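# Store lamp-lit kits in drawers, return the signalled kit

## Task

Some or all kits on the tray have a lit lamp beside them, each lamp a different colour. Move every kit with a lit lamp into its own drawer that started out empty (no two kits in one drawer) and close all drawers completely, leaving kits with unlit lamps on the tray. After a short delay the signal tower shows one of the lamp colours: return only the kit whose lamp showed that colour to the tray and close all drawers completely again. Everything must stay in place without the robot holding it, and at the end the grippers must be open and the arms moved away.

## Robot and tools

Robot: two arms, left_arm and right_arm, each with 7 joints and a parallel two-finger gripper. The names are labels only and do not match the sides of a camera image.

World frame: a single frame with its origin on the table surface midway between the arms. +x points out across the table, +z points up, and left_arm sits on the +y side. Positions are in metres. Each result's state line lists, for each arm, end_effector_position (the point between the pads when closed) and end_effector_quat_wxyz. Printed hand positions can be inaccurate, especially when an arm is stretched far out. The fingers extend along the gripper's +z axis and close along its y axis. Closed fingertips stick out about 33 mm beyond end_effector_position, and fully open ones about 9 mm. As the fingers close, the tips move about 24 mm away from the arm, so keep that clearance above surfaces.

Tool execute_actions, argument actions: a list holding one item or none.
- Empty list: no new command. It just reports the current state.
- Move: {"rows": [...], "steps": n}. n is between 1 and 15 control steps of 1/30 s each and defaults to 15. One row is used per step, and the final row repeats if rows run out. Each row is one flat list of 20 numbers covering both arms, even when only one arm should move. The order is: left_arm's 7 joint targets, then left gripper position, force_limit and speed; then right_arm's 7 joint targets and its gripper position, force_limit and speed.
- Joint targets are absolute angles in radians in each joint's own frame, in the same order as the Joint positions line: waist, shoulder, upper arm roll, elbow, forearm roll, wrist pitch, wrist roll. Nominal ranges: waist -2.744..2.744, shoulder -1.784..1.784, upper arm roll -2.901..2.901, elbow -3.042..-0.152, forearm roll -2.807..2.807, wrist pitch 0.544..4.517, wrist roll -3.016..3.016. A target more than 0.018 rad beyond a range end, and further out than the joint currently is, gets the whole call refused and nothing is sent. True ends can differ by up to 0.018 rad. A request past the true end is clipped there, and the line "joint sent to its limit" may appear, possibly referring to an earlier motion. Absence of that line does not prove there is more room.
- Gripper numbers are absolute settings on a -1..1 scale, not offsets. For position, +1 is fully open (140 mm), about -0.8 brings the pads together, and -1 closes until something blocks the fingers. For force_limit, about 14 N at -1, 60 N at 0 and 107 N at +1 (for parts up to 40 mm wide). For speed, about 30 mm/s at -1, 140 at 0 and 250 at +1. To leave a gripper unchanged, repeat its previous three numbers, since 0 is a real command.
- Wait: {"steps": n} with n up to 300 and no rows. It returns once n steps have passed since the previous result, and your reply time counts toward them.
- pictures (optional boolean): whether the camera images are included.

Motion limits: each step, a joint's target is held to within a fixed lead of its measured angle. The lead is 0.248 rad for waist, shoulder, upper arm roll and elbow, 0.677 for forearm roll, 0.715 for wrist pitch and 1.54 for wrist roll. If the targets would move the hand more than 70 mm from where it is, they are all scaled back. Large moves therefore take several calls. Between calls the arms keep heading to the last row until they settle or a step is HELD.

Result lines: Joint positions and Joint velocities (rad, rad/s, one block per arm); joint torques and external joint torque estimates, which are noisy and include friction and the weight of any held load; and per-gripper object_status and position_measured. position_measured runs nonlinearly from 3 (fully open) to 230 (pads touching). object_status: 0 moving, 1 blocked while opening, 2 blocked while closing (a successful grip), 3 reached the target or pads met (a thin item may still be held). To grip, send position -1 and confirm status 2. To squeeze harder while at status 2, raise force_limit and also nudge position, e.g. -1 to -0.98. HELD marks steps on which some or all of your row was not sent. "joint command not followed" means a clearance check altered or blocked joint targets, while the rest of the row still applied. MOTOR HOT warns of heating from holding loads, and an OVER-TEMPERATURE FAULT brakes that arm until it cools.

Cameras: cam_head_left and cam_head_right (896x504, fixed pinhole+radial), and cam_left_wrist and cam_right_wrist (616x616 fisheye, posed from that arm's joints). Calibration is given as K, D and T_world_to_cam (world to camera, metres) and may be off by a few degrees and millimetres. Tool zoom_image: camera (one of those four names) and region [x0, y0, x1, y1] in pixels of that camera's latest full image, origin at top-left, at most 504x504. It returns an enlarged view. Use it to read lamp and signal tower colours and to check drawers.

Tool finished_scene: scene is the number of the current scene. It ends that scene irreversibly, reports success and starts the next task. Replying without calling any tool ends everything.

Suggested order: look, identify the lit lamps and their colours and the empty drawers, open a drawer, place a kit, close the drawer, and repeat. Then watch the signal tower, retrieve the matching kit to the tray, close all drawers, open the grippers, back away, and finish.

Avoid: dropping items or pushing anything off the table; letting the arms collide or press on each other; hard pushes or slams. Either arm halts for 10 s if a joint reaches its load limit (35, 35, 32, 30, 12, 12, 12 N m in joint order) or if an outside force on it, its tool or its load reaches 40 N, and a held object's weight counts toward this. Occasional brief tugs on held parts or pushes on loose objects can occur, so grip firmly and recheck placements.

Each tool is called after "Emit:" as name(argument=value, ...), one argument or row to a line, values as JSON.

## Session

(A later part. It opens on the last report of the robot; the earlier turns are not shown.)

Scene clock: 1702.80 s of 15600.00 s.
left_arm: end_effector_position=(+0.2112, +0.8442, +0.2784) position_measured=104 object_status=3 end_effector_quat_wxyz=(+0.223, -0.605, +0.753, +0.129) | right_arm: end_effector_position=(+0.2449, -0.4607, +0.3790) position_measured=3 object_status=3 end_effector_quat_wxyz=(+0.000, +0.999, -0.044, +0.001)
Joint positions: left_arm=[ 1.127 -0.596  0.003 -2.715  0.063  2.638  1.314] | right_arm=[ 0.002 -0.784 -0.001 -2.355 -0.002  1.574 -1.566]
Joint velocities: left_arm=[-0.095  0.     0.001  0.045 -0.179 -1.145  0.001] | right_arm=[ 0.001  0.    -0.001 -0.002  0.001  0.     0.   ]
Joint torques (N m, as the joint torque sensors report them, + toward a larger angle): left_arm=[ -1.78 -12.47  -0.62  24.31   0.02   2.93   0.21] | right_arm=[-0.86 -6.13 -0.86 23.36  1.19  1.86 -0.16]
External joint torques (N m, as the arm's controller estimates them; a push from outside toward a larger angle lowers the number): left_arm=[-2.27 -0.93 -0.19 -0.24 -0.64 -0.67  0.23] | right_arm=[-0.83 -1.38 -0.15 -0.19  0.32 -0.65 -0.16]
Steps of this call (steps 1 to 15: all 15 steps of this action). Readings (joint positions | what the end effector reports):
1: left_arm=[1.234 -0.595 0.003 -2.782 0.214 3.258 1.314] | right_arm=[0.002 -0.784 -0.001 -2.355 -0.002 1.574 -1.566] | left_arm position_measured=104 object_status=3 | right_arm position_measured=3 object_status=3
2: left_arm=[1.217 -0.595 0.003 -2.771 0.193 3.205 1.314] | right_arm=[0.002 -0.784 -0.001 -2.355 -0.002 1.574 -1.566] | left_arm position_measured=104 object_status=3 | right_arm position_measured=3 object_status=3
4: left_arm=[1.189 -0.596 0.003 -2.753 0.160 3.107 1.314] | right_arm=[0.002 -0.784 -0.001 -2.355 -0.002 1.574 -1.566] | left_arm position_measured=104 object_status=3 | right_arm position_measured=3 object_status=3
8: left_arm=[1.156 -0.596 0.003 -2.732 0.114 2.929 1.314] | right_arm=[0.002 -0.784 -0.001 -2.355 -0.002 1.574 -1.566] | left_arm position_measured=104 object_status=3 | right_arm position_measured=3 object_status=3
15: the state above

Emit:
execute_actions(
  actions=[
    {"rows":[[-0.757,-0.6,0,-2.7,0,2.12,0.86,0.2,0,1,0,-0.785,0,-2.356,0,1.571,-1.571,1,0,1]],"steps":15},
  ],
  pictures=false,
)

Emit:
execute_actions(
  actions=[
    {"steps":40},
  ],
  pictures=false,
)

Emit:
execute_actions(
  actions=[
    {"rows":[[-0.757,-0.33,0,-2.479,0,2.149,0.86,0.2,0,1,0,-0.785,0,-2.356,0,1.571,-1.571,1,0,1]],"steps":15},
  ],
  pictures=false,
)

Emit:
execute_actions(
  actions=[
    {"rows":[[-0.757,-0.136,0,-2.607,0,2.474,0.86,0.2,0,1,0,-0.785,0,-2.356,0,1.571,-1.571,1,0,1]],"steps":15},
  ],
  pictures=false,
)

Emit:
execute_actions(
  actions=[
    {"steps":10},
  ],
)

Scene clock: 1723.43 s of 15600.00 s.
left_arm: end_effector_position=(+0.3602, +0.4750, +0.2014) position_measured=104 object_status=3 end_effector_quat_wxyz=(+0.014, -0.392, +0.920, -0.002) | right_arm: end_effector_position=(+0.2449, -0.4607, +0.3790) position_measured=3 object_status=3 end_effector_quat_wxyz=(+0.000, +0.999, -0.044, +0.001)
Joint positions: left_arm=[ 0.22  -0.598  0.001 -2.7    0.003  2.131  0.999] | right_arm=[ 0.002 -0.784 -0.001 -2.355 -0.002  1.574 -1.566]
Joint velocities: left_arm=[-1.733  0.    -0.074  0.001 -0.003 -0.013 -0.326] | right_arm=[ 0.     0.002  0.    -0.     0.001  0.     0.001]
Joint torques (N m, as the joint torque sensors report them, + toward a larger angle): left_arm=[  5.27 -11.31   3.11  23.59   0.54   1.73  -0.36] | right_arm=[-0.65 -6.37 -0.89 23.83  1.19  1.85 -0.2 ]
External joint torques (N m, as the arm's controller estimates them; a push from outside toward a larger angle lowers the number): left_arm=[-2.02 -0.19  0.08  0.8  -0.17 -0.49 -0.36] | right_arm=[-0.68 -1.66 -0.28  0.22  0.31 -0.67 -0.2 ]
Steps of this call (steps 1 to 45: the robot went on to your last target; steps 46 to 110: nothing new was sent; then 16.47 s passed at rest; steps 111 to 125: all 15 steps of this action). Readings (joint positions | what the end effector reports):
111: left_arm=[1.062 -0.598 0.014 -2.701 0.003 2.151 1.283] | right_arm=[0.002 -0.784 -0.001 -2.355 -0.002 1.574 -1.566] | left_arm position_measured=104 object_status=3 | right_arm position_measured=3 object_status=3
112: left_arm=[1.006 -0.598 0.014 -2.701 0.003 2.148 1.251] | right_arm=[0.002 -0.784 -0.001 -2.355 -0.002 1.574 -1.566] | left_arm position_measured=104 object_status=3 | right_arm position_measured=3 object_status=3
114: left_arm=[0.889 -0.598 0.009 -2.701 0.003 2.143 1.194] | right_arm=[0.002 -0.784 -0.001 -2.355 -0.002 1.574 -1.566] | left_arm position_measured=104 object_status=3 | right_arm position_measured=3 object_status=3
118: left_arm=[0.648 -0.598 0.004 -2.700 0.003 2.136 1.103] | right_arm=[0.002 -0.784 -0.001 -2.355 -0.002 1.574 -1.566] | left_arm position_measured=104 object_status=3 | right_arm position_measured=3 object_status=3
125: the state above

Scene clock: 1724.77 s of 15600.00 s.
left_arm: end_effector_position=(+0.2745, +0.1490, +0.2009) position_measured=104 object_status=3 end_effector_quat_wxyz=(+0.010, +0.021, +1.000, -0.006) | right_arm: end_effector_position=(+0.2449, -0.4607, +0.3790) position_measured=3 object_status=3 end_effector_quat_wxyz=(+0.000, +0.999, -0.044, +0.001)
Joint positions: left_arm=[-0.754 -0.598 -0.003 -2.7    0.002  2.124  0.869] | right_arm=[ 0.002 -0.784 -0.001 -2.355 -0.002  1.574 -1.566]
Joint velocities: left_arm=[-0.    -0.     0.    -0.    -0.001  0.    -0.008] | right_arm=[-0.     0.001  0.001 -0.001  0.     0.    -0.001]
Joint torques (N m, as the joint torque sensors report them, + toward a larger angle): left_arm=[ -2.35 -12.11   1.97  23.18   0.32   2.02  -0.3 ] | right_arm=[-0.64 -6.25 -1.1  23.68  1.2   1.89 -0.18]
External joint torques (N m, as the arm's controller estimates them; a push from outside toward a larger angle lowers the number): left_arm=[-2.32 -1.4   2.46 -0.52 -0.37 -0.48 -0.3 ] | right_arm=[-0.62 -1.5  -0.42  0.07  0.33 -0.64 -0.18]
Steps of this call (steps 1 to 40: the robot went on to your last target). Readings (joint positions | what the end effector reports):
1: left_arm=[0.159 -0.598 0.001 -2.700 0.003 2.130 0.988] | right_arm=[0.002 -0.784 -0.001 -2.355 -0.002 1.574 -1.566] | left_arm position_measured=104 object_status=3 | right_arm position_measured=3 object_status=3
2: left_arm=[0.097 -0.598 0.000 -2.700 0.003 2.130 0.979] | right_arm=[0.002 -0.784 -0.001 -2.355 -0.002 1.574 -1.566] | left_arm position_measured=104 object_status=3 | right_arm position_measured=3 object_status=3
4: left_arm=[-0.026 -0.598 0.000 -2.700 0.003 2.130 0.962] | right_arm=[0.002 -0.784 -0.001 -2.355 -0.002 1.574 -1.566] | left_arm position_measured=104 object_status=3 | right_arm position_measured=3 object_status=3
8: left_arm=[-0.272 -0.598 0.000 -2.700 0.003 2.129 0.935] | right_arm=[0.002 -0.784 -0.001 -2.355 -0.002 1.574 -1.566] | left_arm position_measured=104 object_status=3 | right_arm position_measured=3 object_status=3
40: the state above

Scene clock: 1725.27 s of 15600.00 s.
left_arm: end_effector_position=(+0.3258, +0.1015, +0.1991) position_measured=104 object_status=3 end_effector_quat_wxyz=(-0.001, +0.020, +1.000, +0.002) | right_arm: end_effector_position=(+0.2449, -0.4607, +0.3790) position_measured=3 object_status=3 end_effector_quat_wxyz=(+0.000, +0.999, -0.044, +0.001)
Joint positions: left_arm=[-0.755 -0.332 -0.002 -2.481  0.001  2.144  0.867] | right_arm=[ 0.002 -0.784 -0.001 -2.355 -0.002  1.574 -1.566]
Joint velocities: left_arm=[ 0.     0.     0.001  0.006 -0.002  0.006 -0.001] | right_arm=[-0.001  0.     0.001 -0.001  0.     0.001  0.   ]
Joint torques (N m, as the joint torque sensors report them, + toward a larger angle): left_arm=[ -2.06 -18.53   1.27  22.74   0.61   3.23  -0.17] | right_arm=[-0.67 -6.44 -1.19 23.91  1.21  1.9  -0.18]
External joint torques (N m, as the arm's controller estimates them; a push from outside toward a larger angle lowers the number): left_arm=[-2.1   0.91  1.51 -0.49 -0.05  0.82 -0.17] | right_arm=[-0.69 -1.61 -0.58  0.28  0.33 -0.63 -0.18]
Steps of this call (steps 1 to 15: all 15 steps of this action). Readings (joint positions | what the end effector reports):
1: left_arm=[-0.754 -0.550 -0.002 -2.653 0.001 2.119 0.869] | right_arm=[0.002 -0.784 -0.001 -2.355 -0.002 1.574 -1.566] | left_arm position_measured=104 object_status=3 | right_arm position_measured=3 object_status=3
2: left_arm=[-0.754 -0.480 -0.002 -2.590 0.001 2.126 0.869] | right_arm=[0.002 -0.784 -0.001 -2.355 -0.002 1.574 -1.566] | left_arm position_measured=104 object_status=3 | right_arm position_measured=3 object_status=3
4: left_arm=[-0.755 -0.390 -0.002 -2.523 0.001 2.136 0.868] | right_arm=[0.002 -0.784 -0.001 -2.355 -0.002 1.574 -1.566] | left_arm position_measured=104 object_status=3 | right_arm position_measured=3 object_status=3
8: left_arm=[-0.755 -0.337 -0.002 -2.490 0.001 2.141 0.868] | right_arm=[0.002 -0.784 -0.001 -2.355 -0.002 1.574 -1.566] | left_arm position_measured=104 object_status=3 | right_arm position_measured=3 object_status=3
15: the state above

Scene clock: 1725.77 s of 15600.00 s.
left_arm: end_effector_position=(+0.3210, +0.1056, +0.0861) position_measured=104 object_status=3 end_effector_quat_wxyz=(-0.009, +0.020, +1.000, +0.009) | right_arm: end_effector_position=(+0.2449, -0.4607, +0.3790) position_measured=3 object_status=3 end_effector_quat_wxyz=(+0.000, +0.999, -0.044, +0.001)
Joint positions: left_arm=[-0.755 -0.134 -0.002 -2.608  0.001  2.449  0.867] | right_arm=[ 0.002 -0.784 -0.001 -2.355 -0.002  1.574 -1.566]
Joint velocities: left_arm=[-0.001 -0.     0.001  0.001 -0.001  0.131 -0.002] | right_arm=[-0.001  0.001 -0.001  0.    -0.     0.    -0.001]
Joint torques (N m, as the joint torque sensors report them, + toward a larger angle): left_arm=[ -1.67 -23.86   1.48  19.81   0.37   2.94  -0.2 ] | right_arm=[-0.67 -6.03 -1.05 23.46  1.2   1.88 -0.15]
External joint torques (N m, as the arm's controller estimates them; a push from outside toward a larger angle lowers the number): left_arm=[-1.68 -0.84  1.58 -0.07 -0.12  0.62 -0.21] | right_arm=[-0.62 -1.2  -0.32 -0.19  0.33 -0.65 -0.15]
Steps of this call (steps 1 to 15: all 15 steps of this action). Readings (joint positions | what the end effector reports):
1: left_arm=[-0.755 -0.317 -0.002 -2.489 0.001 2.181 0.867] | right_arm=[0.002 -0.784 -0.001 -2.355 -0.002 1.574 -1.566] | left_arm position_measured=104 object_status=3 | right_arm position_measured=3 object_status=3
2: left_arm=[-0.755 -0.285 -0.002 -2.507 0.001 2.219 0.867] | right_arm=[0.002 -0.784 -0.001 -2.355 -0.002 1.574 -1.566] | left_arm position_measured=104 object_status=3 | right_arm position_measured=3 object_status=3
4: left_arm=[-0.755 -0.211 -0.002 -2.554 0.001 2.295 0.867] | right_arm=[0.002 -0.784 -0.001 -2.355 -0.002 1.574 -1.566] | left_arm position_measured=104 object_status=3 | right_arm position_measured=3 object_status=3
8: left_arm=[-0.755 -0.137 -0.002 -2.608 0.001 2.385 0.867] | right_arm=[0.002 -0.784 -0.001 -2.355 -0.002 1.574 -1.566] | left_arm position_measured=104 object_status=3 | right_arm position_measured=3 object_status=3
15: the state above

Scene clock: 1726.10 s of 15600.00 s.
left_arm: end_effector_position=(+0.3253, +0.1017, +0.0876) position_measured=104 object_status=3 end_effector_quat_wxyz=(-0.002, +0.020, +1.000, +0.003) | right_arm: end_effector_position=(+0.2449, -0.4607, +0.3790) position_measured=3 object_status=3 end_effector_quat_wxyz=(+0.000, +0.999, -0.044, +0.001)
Joint positions: left_arm=[-0.755 -0.134 -0.002 -2.608  0.001  2.467  0.867] | right_arm=[ 0.002 -0.784 -0.001 -2.355 -0.002  1.574 -1.566]
Joint velocities: left_arm=[ 0.001 -0.     0.001 -0.    -0.001  0.016  0.   ] | right_arm=[-0.001  0.    -0.001  0.    -0.001 -0.001 -0.001]
Joint torques (N m, as the joint torque sensors report them, + toward a larger angle): left_arm=[ -1.4  -24.12   1.36  20.48   0.47   3.2   -0.3 ] | right_arm=[-0.99 -6.46 -1.31 23.6   1.16  1.86 -0.16]
External joint torques (N m, as the arm's controller estimates them; a push from outside toward a larger angle lowers the number): left_arm=[-1.48 -0.88  1.4   0.36 -0.01  0.78 -0.3 ] | right_arm=[-0.96 -1.61 -0.61 -0.08  0.29 -0.67 -0.16]
Steps of this call (steps 1 to 10: the robot went on to your last target). Readings (joint positions | what the end effector reports):
1: left_arm=[-0.755 -0.134 -0.002 -2.608 0.001 2.453 0.867] | right_arm=[0.002 -0.784 -0.001 -2.355 -0.002 1.574 -1.566] | left_arm position_measured=104 object_status=3 | right_arm position_measured=3 object_status=3
2: left_arm=[-0.755 -0.134 -0.002 -2.608 0.001 2.456 0.867] | right_arm=[0.002 -0.784 -0.001 -2.355 -0.002 1.574 -1.566] | left_arm position_measured=104 object_status=3 | right_arm position_measured=3 object_status=3
4: left_arm=[-0.755 -0.134 -0.002 -2.608 0.001 2.460 0.867] | right_arm=[0.002 -0.784 -0.001 -2.355 -0.002 1.574 -1.566] | left_arm position_measured=104 object_status=3 | right_arm position_measured=3 object_status=3
8: left_arm=[-0.755 -0.134 -0.002 -2.608 0.001 2.466 0.867] | right_arm=[0.002 -0.784 -0.001 -2.355 -0.002 1.574 -1.566] | left_arm position_measured=104 object_status=3 | right_arm position_measured=3 object_status=3
10: the state above
camera_calibration (this result's frames):
cam_left_wrist: T_world_to_cam=[[0.197049, 0.979042, -0.0514575, -0.150925], [0.89616, -0.158586, 0.414425, -0.298633], [0.397579, -0.127776, -0.908627, 0.153823], [0, 0, 0, 1]] pos_world=[0.236205, 0.120058, 0.255762]
cam_right_wrist: T_world_to_cam=[[-0.0904823, -0.995753, 0.0169985, -0.445917], [-0.917806, 0.0900006, 0.386694, 0.111021], [-0.386582, 0.0193877, -0.922051, 0.629273], [0, 0, 0, 1]] pos_world=[0.304814, -0.466216, 0.544871]

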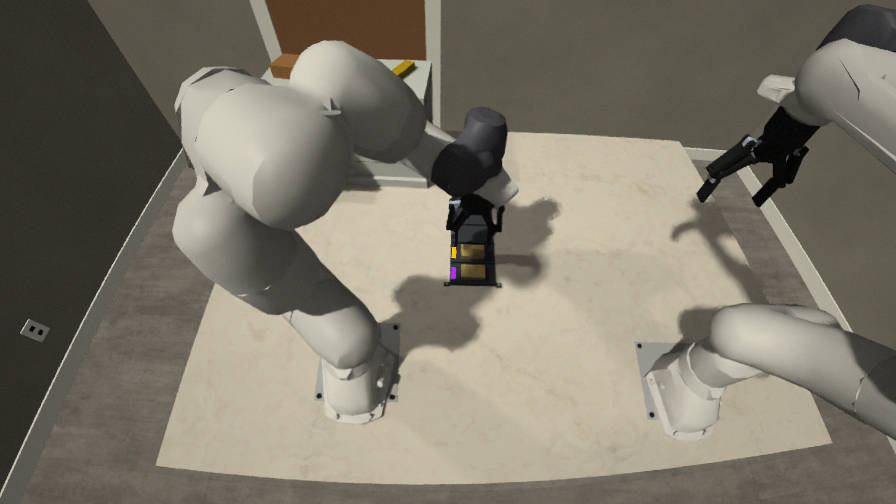

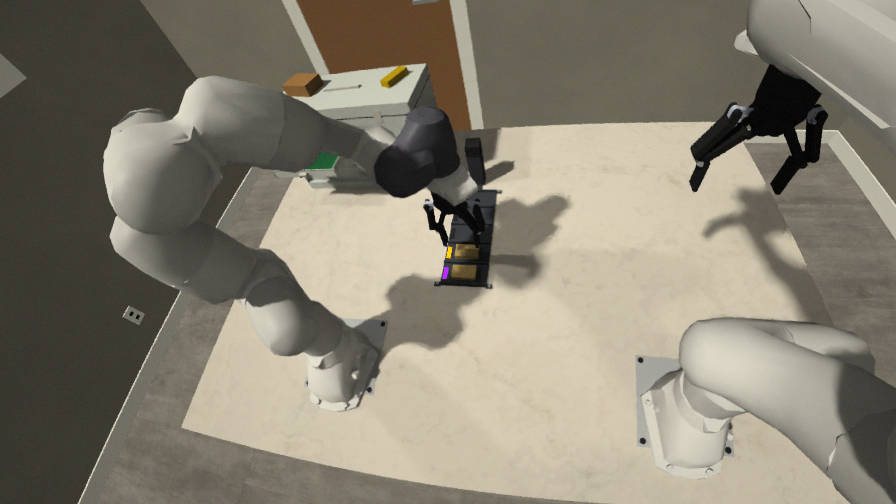

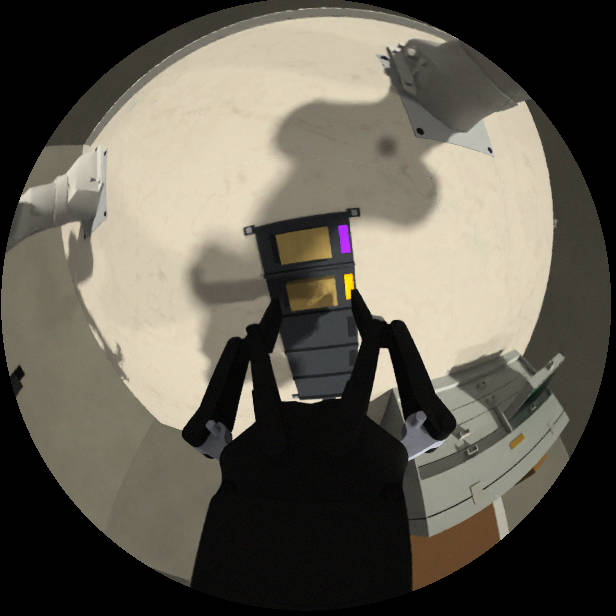

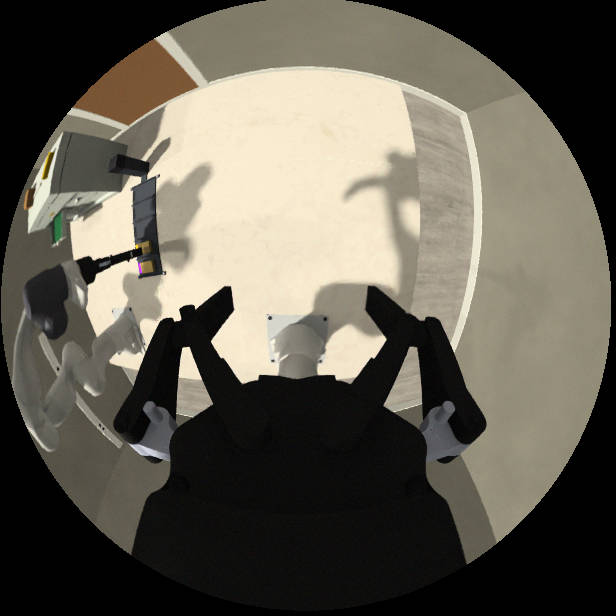

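Emit:
execute_actions(
  actions=[
    {"rows":[[-0.762,-0.063,0,-2.621,0,2.566,0.855,0.2,0,1,0,-0.785,0,-2.356,0,1.571,-1.571,1,0,1]],"steps":15},
  ],
  pictures=false,
)

Emit:
execute_actions(
  actions=[
    {"rows":[[-0.762,0.006,0,-2.629,0,2.643,0.855,0.2,0,1,0,-0.785,0,-2.356,0,1.571,-1.571,1,0,1]],"steps":15},
  ],
  pictures=false,
)

Emit:
execute_actions(
  actions=[
    {"steps":8},
  ],
  pictures=false,
)

Emit:
execute_actions(
  actions=[
    {"rows":[[-0.762,0.006,0,-2.629,0,2.643,0.855,-1,0,0,0,-0.785,0,-2.356,0,1.571,-1.571,1,0,1]],"steps":15},
  ],
  pictures=false,
)

Emit:
execute_actions(
  actions=[
    {"rows":[[-0.762,-0.136,0,-2.607,0,2.47,0.855,-1,0,0,0,-0.785,0,-2.356,0,1.571,-1.571,1,0,1]],"steps":15},
  ],
  pictures=false,
)

Emit:
execute_actions(
  actions=[
    {"rows":[[-0.762,-0.3,0,-2.3,0,2.0,0.855,-1,0,0,0,-0.785,0,-2.356,0,1.571,-1.571,1,0,1]],"steps":15},
  ],
  pictures=false,
)

Emit:
execute_actions(
  actions=[
    {"rows":[[-0.762,-0.33,0,-2.25,0,1.92,0.855,-1,0,0,0,-0.785,0,-2.356,0,1.571,-1.571,1,0,1]],"steps":15},
  ],
  pictures=false,
)

Emit:
execute_actions(
  actions=[
    {"rows":[[0.39,-0.33,0,-2.25,0,1.92,2.05,-1,0,0,0,-0.785,0,-2.356,0,1.571,-1.571,1,0,1]],"steps":15},
  ],
  pictures=false,
)

Emit:
execute_actions(
  actions=[
    {"steps":30},
  ],
)

Scene clock: 1745.70 s of 15600.00 s.
left_arm: end_effector_position=(+0.3260, +0.0985, +0.0603) position_measured=104 object_status=3 end_effector_quat_wxyz=(+0.000, +0.020, +1.000, +0.000) | right_arm: end_effector_position=(+0.2449, -0.4607, +0.3790) position_measured=3 object_status=3 end_effector_quat_wxyz=(+0.000, +0.999, -0.044, +0.001)
Joint positions: left_arm=[-0.759 -0.064 -0.001 -2.622  0.001  2.557  0.863] | right_arm=[ 0.002 -0.784 -0.001 -2.355 -0.002  1.574 -1.566]
Joint velocities: left_arm=[-0.001  0.001 -0.001 -0.     0.001  0.029 -0.003] | right_arm=[-0.001  0.001  0.    -0.    -0.002  0.002  0.   ]
Joint torques (N m, as the joint torque sensors report them, + toward a larger angle): left_arm=[ -2.01 -23.38   1.08  19.93   0.24   3.15  -0.22] | right_arm=[-0.42 -5.99 -0.89 23.59  1.2   1.91 -0.16]
External joint torques (N m, as the arm's controller estimates them; a push from outside toward a larger angle lowers the number): left_arm=[-1.95  1.16  1.2   0.92 -0.2   0.71 -0.22] | right_arm=[-0.41 -1.21 -0.21 -0.02  0.34 -0.61 -0.16]
Steps of this call (steps 1 to 30: the robot went on to your last target; steps 31 to 90: nothing new was sent; then 16.10 s passed at rest; steps 91 to 105: all 15 steps of this action). Readings (joint positions | what the end effector reports):
91: left_arm=[-0.755 -0.123 -0.001 -2.607 0.001 2.487 0.866] | right_arm=[0.002 -0.784 -0.001 -2.355 -0.002 1.574 -1.566] | left_arm position_measured=104 object_status=3 | right_arm position_measured=3 object_status=3
92: left_arm=[-0.756 -0.106 -0.001 -2.609 0.001 2.501 0.866] | right_arm=[0.002 -0.784 -0.001 -2.355 -0.002 1.574 -1.566] | left_arm position_measured=104 object_status=3 | right_arm position_measured=3 object_status=3
94: left_arm=[-0.758 -0.079 -0.001 -2.617 0.001 2.520 0.865] | right_arm=[0.002 -0.784 -0.001 -2.355 -0.002 1.574 -1.566] | left_arm position_measured=104 object_status=3 | right_arm position_measured=3 object_status=3
98: left_arm=[-0.759 -0.064 -0.001 -2.622 0.001 2.542 0.864] | right_arm=[0.002 -0.784 -0.001 -2.355 -0.002 1.574 -1.566] | left_arm position_measured=104 object_status=3 | right_arm position_measured=3 object_status=3
105: the state above

Scene clock: 1746.20 s of 15600.00 s.
left_arm: end_effector_position=(+0.3261, +0.0983, +0.0345) position_measured=104 object_status=3 end_effector_quat_wxyz=(+0.000, +0.019, +1.000, +0.000) | right_arm: end_effector_position=(+0.2449, -0.4607, +0.3790) position_measured=3 object_status=3 end_effector_quat_wxyz=(+0.000, +0.999, -0.044, +0.001)
Joint positions: left_arm=[-0.759  0.004 -0.001 -2.63   0.001  2.634  0.862] | right_arm=[ 0.002 -0.784 -0.001 -2.355 -0.002  1.574 -1.566]
Joint velocities: left_arm=[-0.    -0.002 -0.001 -0.001  0.001  0.026  0.   ] | right_arm=[ 0.     0.001 -0.001 -0.001 -0.    -0.001  0.001]
Joint torques (N m, as the joint torque sensors report them, + toward a larger angle): left_arm=[ -2.4  -24.52   1.64  18.39   0.27   3.21  -0.23] | right_arm=[-0.45 -5.85 -0.91 23.38  1.23  1.92 -0.14]
External joint torques (N m, as the arm's controller estimates them; a push from outside toward a larger angle lowers the number): left_arm=[-2.3   1.31  1.73  0.54 -0.12  0.77 -0.23] | right_arm=[-0.43 -1.1  -0.2  -0.21  0.36 -0.59 -0.14]
Steps of this call (steps 1 to 15: all 15 steps of this action). Readings (joint positions | what the end effector reports):
1: left_arm=[-0.759 -0.053 -0.001 -2.620 0.001 2.572 0.863] | right_arm=[0.002 -0.784 -0.001 -2.355 -0.002 1.574 -1.566] | left_arm position_measured=104 object_status=3 | right_arm position_measured=3 object_status=3
2: left_arm=[-0.759 -0.036 -0.001 -2.620 0.001 2.585 0.863] | right_arm=[0.002 -0.784 -0.001 -2.355 -0.002 1.574 -1.566] | left_arm position_measured=104 object_status=3 | right_arm position_measured=3 object_status=3
4: left_arm=[-0.759 -0.010 -0.001 -2.626 0.001 2.602 0.862] | right_arm=[0.002 -0.784 -0.001 -2.355 -0.002 1.574 -1.566] | left_arm position_measured=104 object_status=3 | right_arm position_measured=3 object_status=3
8: left_arm=[-0.759 0.004 -0.001 -2.630 0.001 2.621 0.862] | right_arm=[0.002 -0.784 -0.001 -2.355 -0.002 1.574 -1.566] | left_arm position_measured=104 object_status=3 | right_arm position_measured=3 object_status=3
15: the state above

Scene clock: 1746.47 s of 15600.00 s.
left_arm: end_effector_position=(+0.3269, +0.0975, +0.0348) position_measured=104 object_status=3 end_effector_quat_wxyz=(+0.002, +0.019, +1.000, -0.001) | right_arm: end_effector_position=(+0.2449, -0.4607, +0.3790) position_measured=3 object_status=3 end_effector_quat_wxyz=(+0.000, +0.999, -0.044, +0.001)
Joint positions: left_arm=[-0.759  0.004 -0.001 -2.63   0.001  2.638  0.862] | right_arm=[ 0.002 -0.784 -0.001 -2.355 -0.002  1.574 -1.566]
Joint velocities: left_arm=[ 0.001 -0.001 -0.    -0.001 -0.001  0.005 -0.001] | right_arm=[-0.001 -0.     0.001 -0.001  0.    -0.    -0.   ]
Joint torques (N m, as the joint torque sensors report them, + toward a larger angle): left_arm=[ -2.42 -24.85   1.63  18.3    0.36   3.24  -0.23] | right_arm=[-0.85 -6.21 -1.48 23.68  1.26  1.91 -0.18]
External joint torques (N m, as the arm's controller estimates them; a push from outside toward a larger angle lowers the number): left_arm=[-2.44  0.87  1.61  0.52 -0.02  0.8  -0.23] | right_arm=[-0.85 -1.4  -0.82  0.09  0.39 -0.6  -0.18]
Steps of this call (steps 1 to 8: the robot went on to your last target). Readings (joint positions | what the end effector reports):
1: left_arm=[-0.759 0.004 -0.001 -2.630 0.001 2.635 0.862] | right_arm=[0.002 -0.784 -0.001 -2.355 -0.002 1.574 -1.566] | left_arm position_measured=104 object_status=3 | right_arm position_measured=3 object_status=3
2: left_arm=[-0.759 0.004 -0.001 -2.630 0.001 2.636 0.862] | right_arm=[0.002 -0.784 -0.001 -2.355 -0.002 1.574 -1.566] | left_arm position_measured=104 object_status=3 | right_arm position_measured=3 object_status=3
4: left_arm=[-0.759 0.004 -0.001 -2.630 0.001 2.637 0.862] | right_arm=[0.002 -0.784 -0.001 -2.355 -0.002 1.574 -1.566] | left_arm position_measured=104 object_status=3 | right_arm position_measured=3 object_status=3
8: the state above

Scene clock: 1746.97 s of 15600.00 s.
left_arm: end_effector_position=(+0.3273, +0.0971, +0.0354) position_measured=133 object_status=2 end_effector_quat_wxyz=(+0.002, +0.019, +1.000, -0.002) | right_arm: end_effector_position=(+0.2449, -0.4607, +0.3790) position_measured=3 object_status=3 end_effector_quat_wxyz=(+0.000, +0.999, -0.044, +0.001)
Joint positions: left_arm=[-0.759  0.004 -0.001 -2.629  0.001  2.638  0.862] | right_arm=[ 0.002 -0.784 -0.001 -2.355 -0.002  1.574 -1.566]
Joint velocities: left_arm=[ 0.    -0.001  0.     0.002  0.    -0.    -0.003] | right_arm=[-0.    -0.001  0.002  0.    -0.     0.    -0.   ]
Joint torques (N m, as the joint torque sensors report them, + toward a larger angle): left_arm=[ -1.69 -24.11   1.68  17.47   0.21   3.35  -0.32] | right_arm=[-0.85 -6.38 -0.82 23.16  1.21  1.88 -0.23]
External joint torques (N m, as the arm's controller estimates them; a push from outside toward a larger angle lowers the number): left_arm=[-1.74  1.74  1.62 -0.46 -0.17  0.88 -0.32] | right_arm=[-0.91 -1.45 -0.26 -0.56  0.33 -0.65 -0.23]
Steps of this call (steps 1 to 15: all 15 steps of this action). Readings (joint positions | what the end effector reports):
1: left_arm=[-0.759 0.004 -0.001 -2.630 0.001 2.638 0.862] | right_arm=[0.002 -0.784 -0.001 -2.355 -0.002 1.574 -1.566] | left_arm position_measured=104 object_status=0 | right_arm position_measured=3 object_status=3
2: left_arm=[-0.759 0.004 -0.001 -2.630 0.001 2.638 0.862] | right_arm=[0.002 -0.784 -0.001 -2.355 -0.002 1.574 -1.566] | left_arm position_measured=110 object_status=0 | right_arm position_measured=3 object_status=3
4: left_arm=[-0.759 0.004 -0.001 -2.630 0.001 2.638 0.862] | right_arm=[0.002 -0.784 -0.001 -2.355 -0.002 1.574 -1.566] | left_arm position_measured=125 object_status=0 | right_arm position_measured=3 object_status=3
8: left_arm=[-0.759 0.004 -0.001 -2.629 0.001 2.638 0.862] | right_arm=[0.002 -0.784 -0.001 -2.355 -0.002 1.574 -1.566] | left_arm position_measured=133 object_status=0 | right_arm position_measured=3 object_status=3
15: the state above

Scene clock: 1747.47 s of 15600.00 s.
left_arm: end_effector_position=(+0.3283, +0.0963, +0.0897) position_measured=133 object_status=2 end_effector_quat_wxyz=(+0.004, +0.019, +1.000, -0.003) | right_arm: end_effector_position=(+0.2449, -0.4607, +0.3790) position_measured=3 object_status=3 end_effector_quat_wxyz=(+0.000, +0.999, -0.044, +0.001)
Joint positions: left_arm=[-0.759 -0.135 -0.001 -2.607  0.001  2.482  0.862] | right_arm=[ 0.002 -0.784 -0.001 -2.355 -0.002  1.574 -1.566]
Joint velocities: left_arm=[-0.     0.     0.     0.001 -0.    -0.054 -0.   ] | right_arm=[-0.    -0.001 -0.001  0.     0.     0.     0.   ]
Joint torques (N m, as the joint torque sensors report them, + toward a larger angle): left_arm=[ -1.96 -23.53   1.22  19.26   0.35   2.16  -0.24] | right_arm=[-0.45 -6.05 -1.32 23.32  1.19  1.88 -0.14]
External joint torques (N m, as the arm's controller estimates them; a push from outside toward a larger angle lowers the number): left_arm=[-1.92 -0.08  1.38 -1.12 -0.14 -0.35 -0.24] | right_arm=[-0.43 -1.11 -0.61 -0.41  0.32 -0.65 -0.14]
Steps of this call (steps 1 to 15: all 15 steps of this action). Readings (joint positions | what the end effector reports):
1: left_arm=[-0.759 -0.018 -0.001 -2.631 0.001 2.608 0.862] | right_arm=[0.002 -0.784 -0.001 -2.355 -0.002 1.574 -1.566] | left_arm position_measured=133 object_status=2 | right_arm position_measured=3 object_status=3
2: left_arm=[-0.759 -0.053 -0.001 -2.629 0.001 2.581 0.862] | right_arm=[0.002 -0.784 -0.001 -2.355 -0.002 1.574 -1.566] | left_arm position_measured=133 object_status=2 | right_arm position_measured=3 object_status=3
4: left_arm=[-0.759 -0.105 -0.001 -2.614 0.001 2.547 0.862] | right_arm=[0.002 -0.784 -0.001 -2.355 -0.002 1.574 -1.566] | left_arm position_measured=133 object_status=2 | right_arm position_measured=3 object_status=3
8: left_arm=[-0.759 -0.135 -0.001 -2.604 0.001 2.510 0.862] | right_arm=[0.002 -0.784 -0.001 -2.355 -0.002 1.574 -1.566] | left_arm position_measured=133 object_status=2 | right_arm position_measured=3 object_status=3
15: the state above

Scene clock: 1747.97 s of 15600.00 s.
left_arm: end_effector_position=(+0.3561, +0.0706, +0.2615) position_measured=133 object_status=2 end_effector_quat_wxyz=(+0.018, +0.019, +1.000, -0.015) | right_arm: end_effector_position=(+0.2449, -0.4607, +0.3790) position_measured=3 object_status=3 end_effector_quat_wxyz=(+0.000, +0.999, -0.044, +0.001)
Joint positions: left_arm=[-0.759 -0.302 -0.001 -2.3    0.001  2.045  0.862] | right_arm=[ 0.002 -0.784 -0.001 -2.355 -0.002  1.574 -1.566]
Joint velocities: left_arm=[ 0.     0.031  0.    -0.015 -0.    -0.26   0.002] | right_arm=[-0.    -0.001  0.    -0.001  0.     0.    -0.   ]
Joint torques (N m, as the joint torque sensors report them, + toward a larger angle): left_arm=[ -2.08 -21.29   0.91  23.93   0.69   2.43  -0.24] | right_arm=[-0.82 -6.05 -1.28 23.88  1.19  1.89 -0.23]
External joint torques (N m, as the arm's controller estimates them; a push from outside toward a larger angle lowers the number): left_arm=[-2.11  0.75  1.14 -0.84 -0.04 -0.28 -0.24] | right_arm=[-0.86 -1.17 -0.67  0.22  0.31 -0.63 -0.23]
Steps of this call (steps 1 to 15: all 15 steps of this action). Readings (joint positions | what the end effector reports):
1: left_arm=[-0.759 -0.142 -0.001 -2.586 0.001 2.434 0.862] | right_arm=[0.002 -0.784 -0.001 -2.355 -0.002 1.574 -1.566] | left_arm position_measured=133 object_status=2 | right_arm position_measured=3 object_status=3
2: left_arm=[-0.759 -0.160 -0.001 -2.553 0.001 2.392 0.862] | right_arm=[0.002 -0.784 -0.001 -2.355 -0.002 1.574 -1.566] | left_arm position_measured=133 object_status=2 | right_arm position_measured=3 object_status=3
4: left_arm=[-0.759 -0.201 -0.001 -2.475 0.001 2.319 0.862] | right_arm=[0.002 -0.784 -0.001 -2.355 -0.002 1.574 -1.566] | left_arm position_measured=133 object_status=2 | right_arm position_measured=3 object_status=3
8: left_arm=[-0.759 -0.283 -0.001 -2.333 0.001 2.163 0.862] | right_arm=[0.002 -0.784 -0.001 -2.355 -0.002 1.574 -1.566] | left_arm position_measured=133 object_status=2 | right_arm position_measured=3 object_status=3
15: the state above

Scene clock: 1748.47 s of 15600.00 s.
left_arm: end_effector_position=(+0.3441, +0.0818, +0.2860) position_measured=133 object_status=2 end_effector_quat_wxyz=(+0.003, +0.019, +1.000, -0.002) | right_arm: end_effector_position=(+0.2449, -0.4607, +0.3790) position_measured=3 object_status=3 end_effector_quat_wxyz=(+0.000, +0.999, -0.044, +0.001)
Joint positions: left_arm=[-0.759 -0.329 -0.001 -2.252  0.001  1.929  0.862] | right_arm=[ 0.002 -0.784 -0.001 -2.355 -0.002  1.574 -1.566]
Joint velocities: left_arm=[ 0.002 -0.     0.    -0.001 -0.001 -0.038  0.002] | right_arm=[ 0.001  0.    -0.     0.001 -0.     0.     0.001]
Joint torques (N m, as the joint torque sensors report them, + toward a larger angle): left_arm=[ -1.89 -20.83   1.37  24.48   0.75   1.97  -0.18] | right_arm=[-0.97 -6.12 -1.22 23.87  1.18  1.91 -0.17]
External joint torques (N m, as the arm's controller estimates them; a push from outside toward a larger angle lowers the number): left_arm=[-1.95 -0.26  1.58  0.09  0.   -0.52 -0.18] | right_arm=[-0.98 -1.25 -0.54  0.17  0.3  -0.63 -0.17]
Steps of this call (steps 1 to 15: all 15 steps of this action). Readings (joint positions | what the end effector reports):
1: left_arm=[-0.759 -0.303 -0.001 -2.292 0.001 2.022 0.862] | right_arm=[0.002 -0.784 -0.001 -2.355 -0.002 1.574 -1.566] | left_arm position_measured=133 object_status=2 | right_arm position_measured=3 object_status=3
2: left_arm=[-0.759 -0.308 -0.001 -2.282 0.001 2.003 0.862] | right_arm=[0.002 -0.784 -0.001 -2.355 -0.002 1.574 -1.566] | left_arm position_measured=133 object_status=2 | right_arm position_measured=3 object_status=3
4: left_arm=[-0.759 -0.320 -0.001 -2.264 0.001 1.978 0.862] | right_arm=[0.002 -0.784 -0.001 -2.355 -0.002 1.574 -1.566] | left_arm position_measured=133 object_status=2 | right_arm position_measured=3 object_status=3
8: left_arm=[-0.759 -0.329 -0.001 -2.252 0.001 1.949 0.862] | right_arm=[0.002 -0.784 -0.001 -2.355 -0.002 1.574 -1.566] | left_arm position_measured=133 object_status=2 | right_arm position_measured=3 object_status=3
15: the state above

Scene clock: 1748.97 s of 15600.00 s.
left_arm: end_effector_position=(+0.4636, +0.3600, +0.2858) position_measured=133 object_status=2 end_effector_quat_wxyz=(+0.003, +0.042, +0.999, -0.000) | right_arm: end_effector_position=(+0.2449, -0.4607, +0.3790) position_measured=3 object_status=3 end_effector_quat_wxyz=(+0.000, +0.999, -0.044, +0.001)
Joint positions: left_arm=[-0.079 -0.329 -0.002 -2.252 -0.001  1.929  1.588] | right_arm=[ 0.002 -0.784 -0.001 -2.355 -0.002  1.574 -1.566]
Joint velocities: left_arm=[ 1.352 -0.001  0.083 -0.    -0.001 -0.001  0.878] | right_arm=[-0.001 -0.001  0.001  0.    -0.001 -0.     0.001]
Joint torques (N m, as the joint torque sensors report them, + toward a larger angle): left_arm=[ -3.7  -20.43  -3.83  23.5    1.08   1.84   0.6 ] | right_arm=[-0.79 -6.11 -0.89 23.87  1.19  1.92 -0.18]
External joint torques (N m, as the arm's controller estimates them; a push from outside toward a larger angle lowers the number): left_arm=[ 1.58  1.08  0.27 -0.31  0.35 -0.37  0.61] | right_arm=[-0.8  -1.11 -0.24  0.13  0.31 -0.61 -0.18]
Steps of this call (steps 1 to 15: all 15 steps of this action). Readings (joint positions | what the end effector reports):
1: left_arm=[-0.729 -0.329 -0.015 -2.252 -0.000 1.929 0.932] | right_arm=[0.002 -0.784 -0.001 -2.355 -0.002 1.574 -1.566] | left_arm position_measured=133 object_status=2 | right_arm position_measured=3 object_status=3
2: left_arm=[-0.689 -0.329 -0.018 -2.252 -0.001 1.929 0.999] | right_arm=[0.002 -0.784 -0.001 -2.355 -0.002 1.574 -1.566] | left_arm position_measured=133 object_status=2 | right_arm position_measured=3 object_status=3
4: left_arm=[-0.600 -0.329 -0.015 -2.252 -0.001 1.929 1.121] | right_arm=[0.002 -0.784 -0.001 -2.355 -0.002 1.574 -1.566] | left_arm position_measured=133 object_status=2 | right_arm position_measured=3 object_status=3
8: left_arm=[-0.414 -0.329 -0.008 -2.252 -0.001 1.929 1.327] | right_arm=[0.002 -0.784 -0.001 -2.355 -0.002 1.574 -1.566] | left_arm position_measured=133 object_status=2 | right_arm position_measured=3 object_status=3
15: the state above

Scene clock: 1749.97 s of 15600.00 s.
left_arm: end_effector_position=(+0.4265, +0.5686, +0.2853) position_measured=133 object_status=2 end_effector_quat_wxyz=(+0.001, +0.023, +1.000, -0.000) | right_arm: end_effector_position=(+0.2449, -0.4607, +0.3790) position_measured=3 object_status=3 end_effector_quat_wxyz=(+0.000, +0.999, -0.044, +0.001)
Joint positions: left_arm=[ 0.387 -0.329  0.003 -2.252 -0.     1.923  2.021] | right_arm=[ 0.002 -0.784 -0.001 -2.355 -0.002  1.574 -1.566]
Joint velocities: left_arm=[0.001 0.001 0.001 0.    0.    0.001 0.073] | right_arm=[-0.    -0.001  0.    -0.001 -0.001  0.     0.001]
Joint torques (N m, as the joint torque sensors report them, + toward a larger angle): left_arm=[  1.2  -20.94  -1.79  24.9    1.14   2.15   0.35] | right_arm=[-0.29 -6.08 -1.18 23.46  1.18  1.87 -0.19]
External joint torques (N m, as the arm's controller estimates them; a push from outside toward a larger angle lowers the number): left_arm=[ 1.15 -0.4  -1.51  0.58  0.35 -0.26  0.36] | right_arm=[-0.3  -1.24 -0.55 -0.19  0.31 -0.66 -0.19]
Steps of this call (steps 1 to 30: the robot went on to your last target). Readings (joint positions | what the end effector reports):
1: left_arm=[-0.030 -0.329 -0.002 -2.252 -0.001 1.929 1.616] | right_arm=[0.002 -0.784 -0.001 -2.355 -0.002 1.574 -1.566] | left_arm position_measured=133 object_status=2 | right_arm position_measured=3 object_status=3
2: left_arm=[0.018 -0.329 -0.002 -2.252 -0.001 1.929 1.643] | right_arm=[0.002 -0.784 -0.001 -2.355 -0.002 1.574 -1.566] | left_arm position_measured=133 object_status=2 | right_arm position_measured=3 object_status=3
4: left_arm=[0.115 -0.329 -0.001 -2.252 -0.001 1.929 1.692] | right_arm=[0.002 -0.784 -0.001 -2.355 -0.002 1.574 -1.566] | left_arm position_measured=133 object_status=2 | right_arm position_measured=3 object_status=3
8: left_arm=[0.304 -0.329 0.001 -2.252 -0.001 1.928 1.792] | right_arm=[0.002 -0.784 -0.001 -2.355 -0.002 1.574 -1.566] | left_arm position_measured=133 object_status=2 | right_arm position_measured=3 object_status=3
30: the state above
camera_calibration (this result's frames):
cam_left_wrist: T_world_to_cam=[[0.203997, 0.977343, -0.056442, -0.618409], [0.89278, -0.162072, 0.420328, -0.395492], [0.401657, -0.136136, -0.905615, 0.355077], [0, 0, 0, 1]] pos_world=[0.336622, 0.588638, 0.452896]
cam_right_wrist: T_world_to_cam=[[-0.0904821, -0.995753, 0.0169986, -0.445918], [-0.917806, 0.0900005, 0.386694, 0.111021], [-0.386582, 0.0193875, -0.922051, 0.629273], [0, 0, 0, 1]] pos_world=[0.304814, -0.466216, 0.544871]

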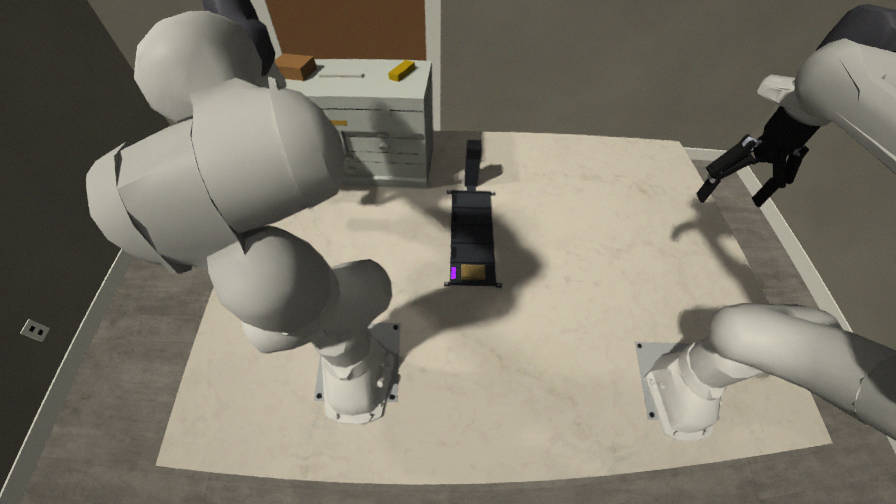

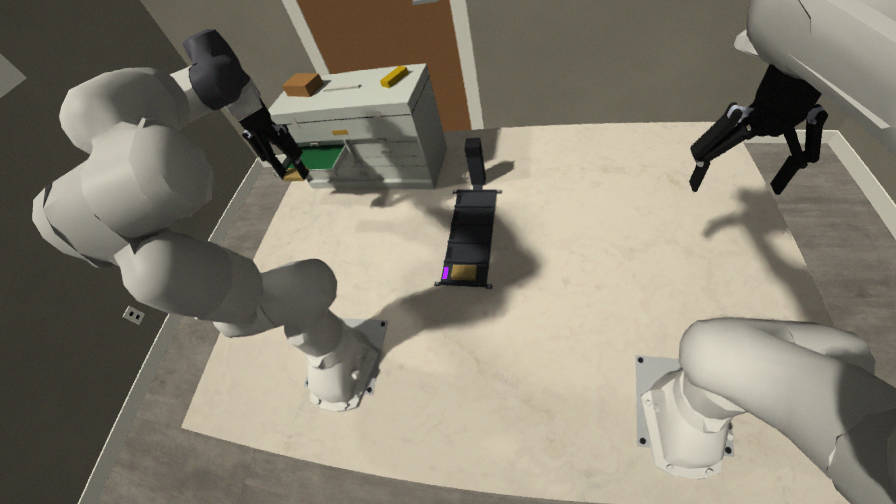

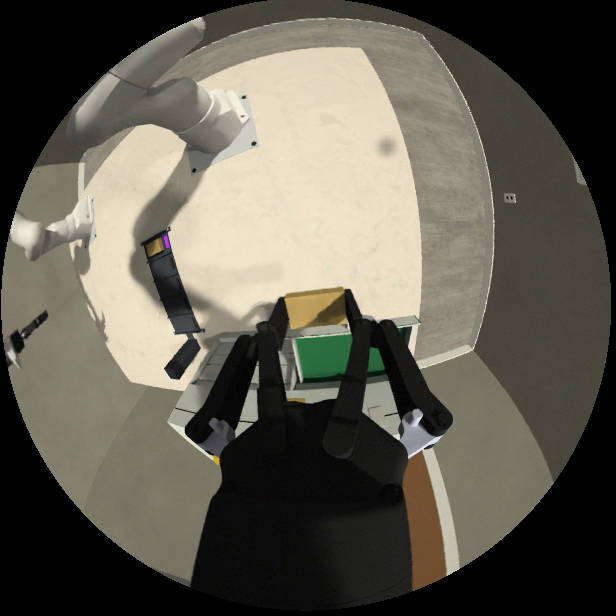

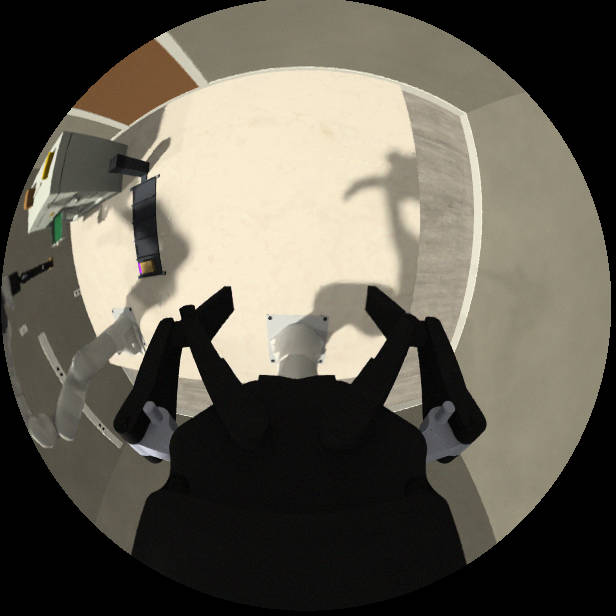

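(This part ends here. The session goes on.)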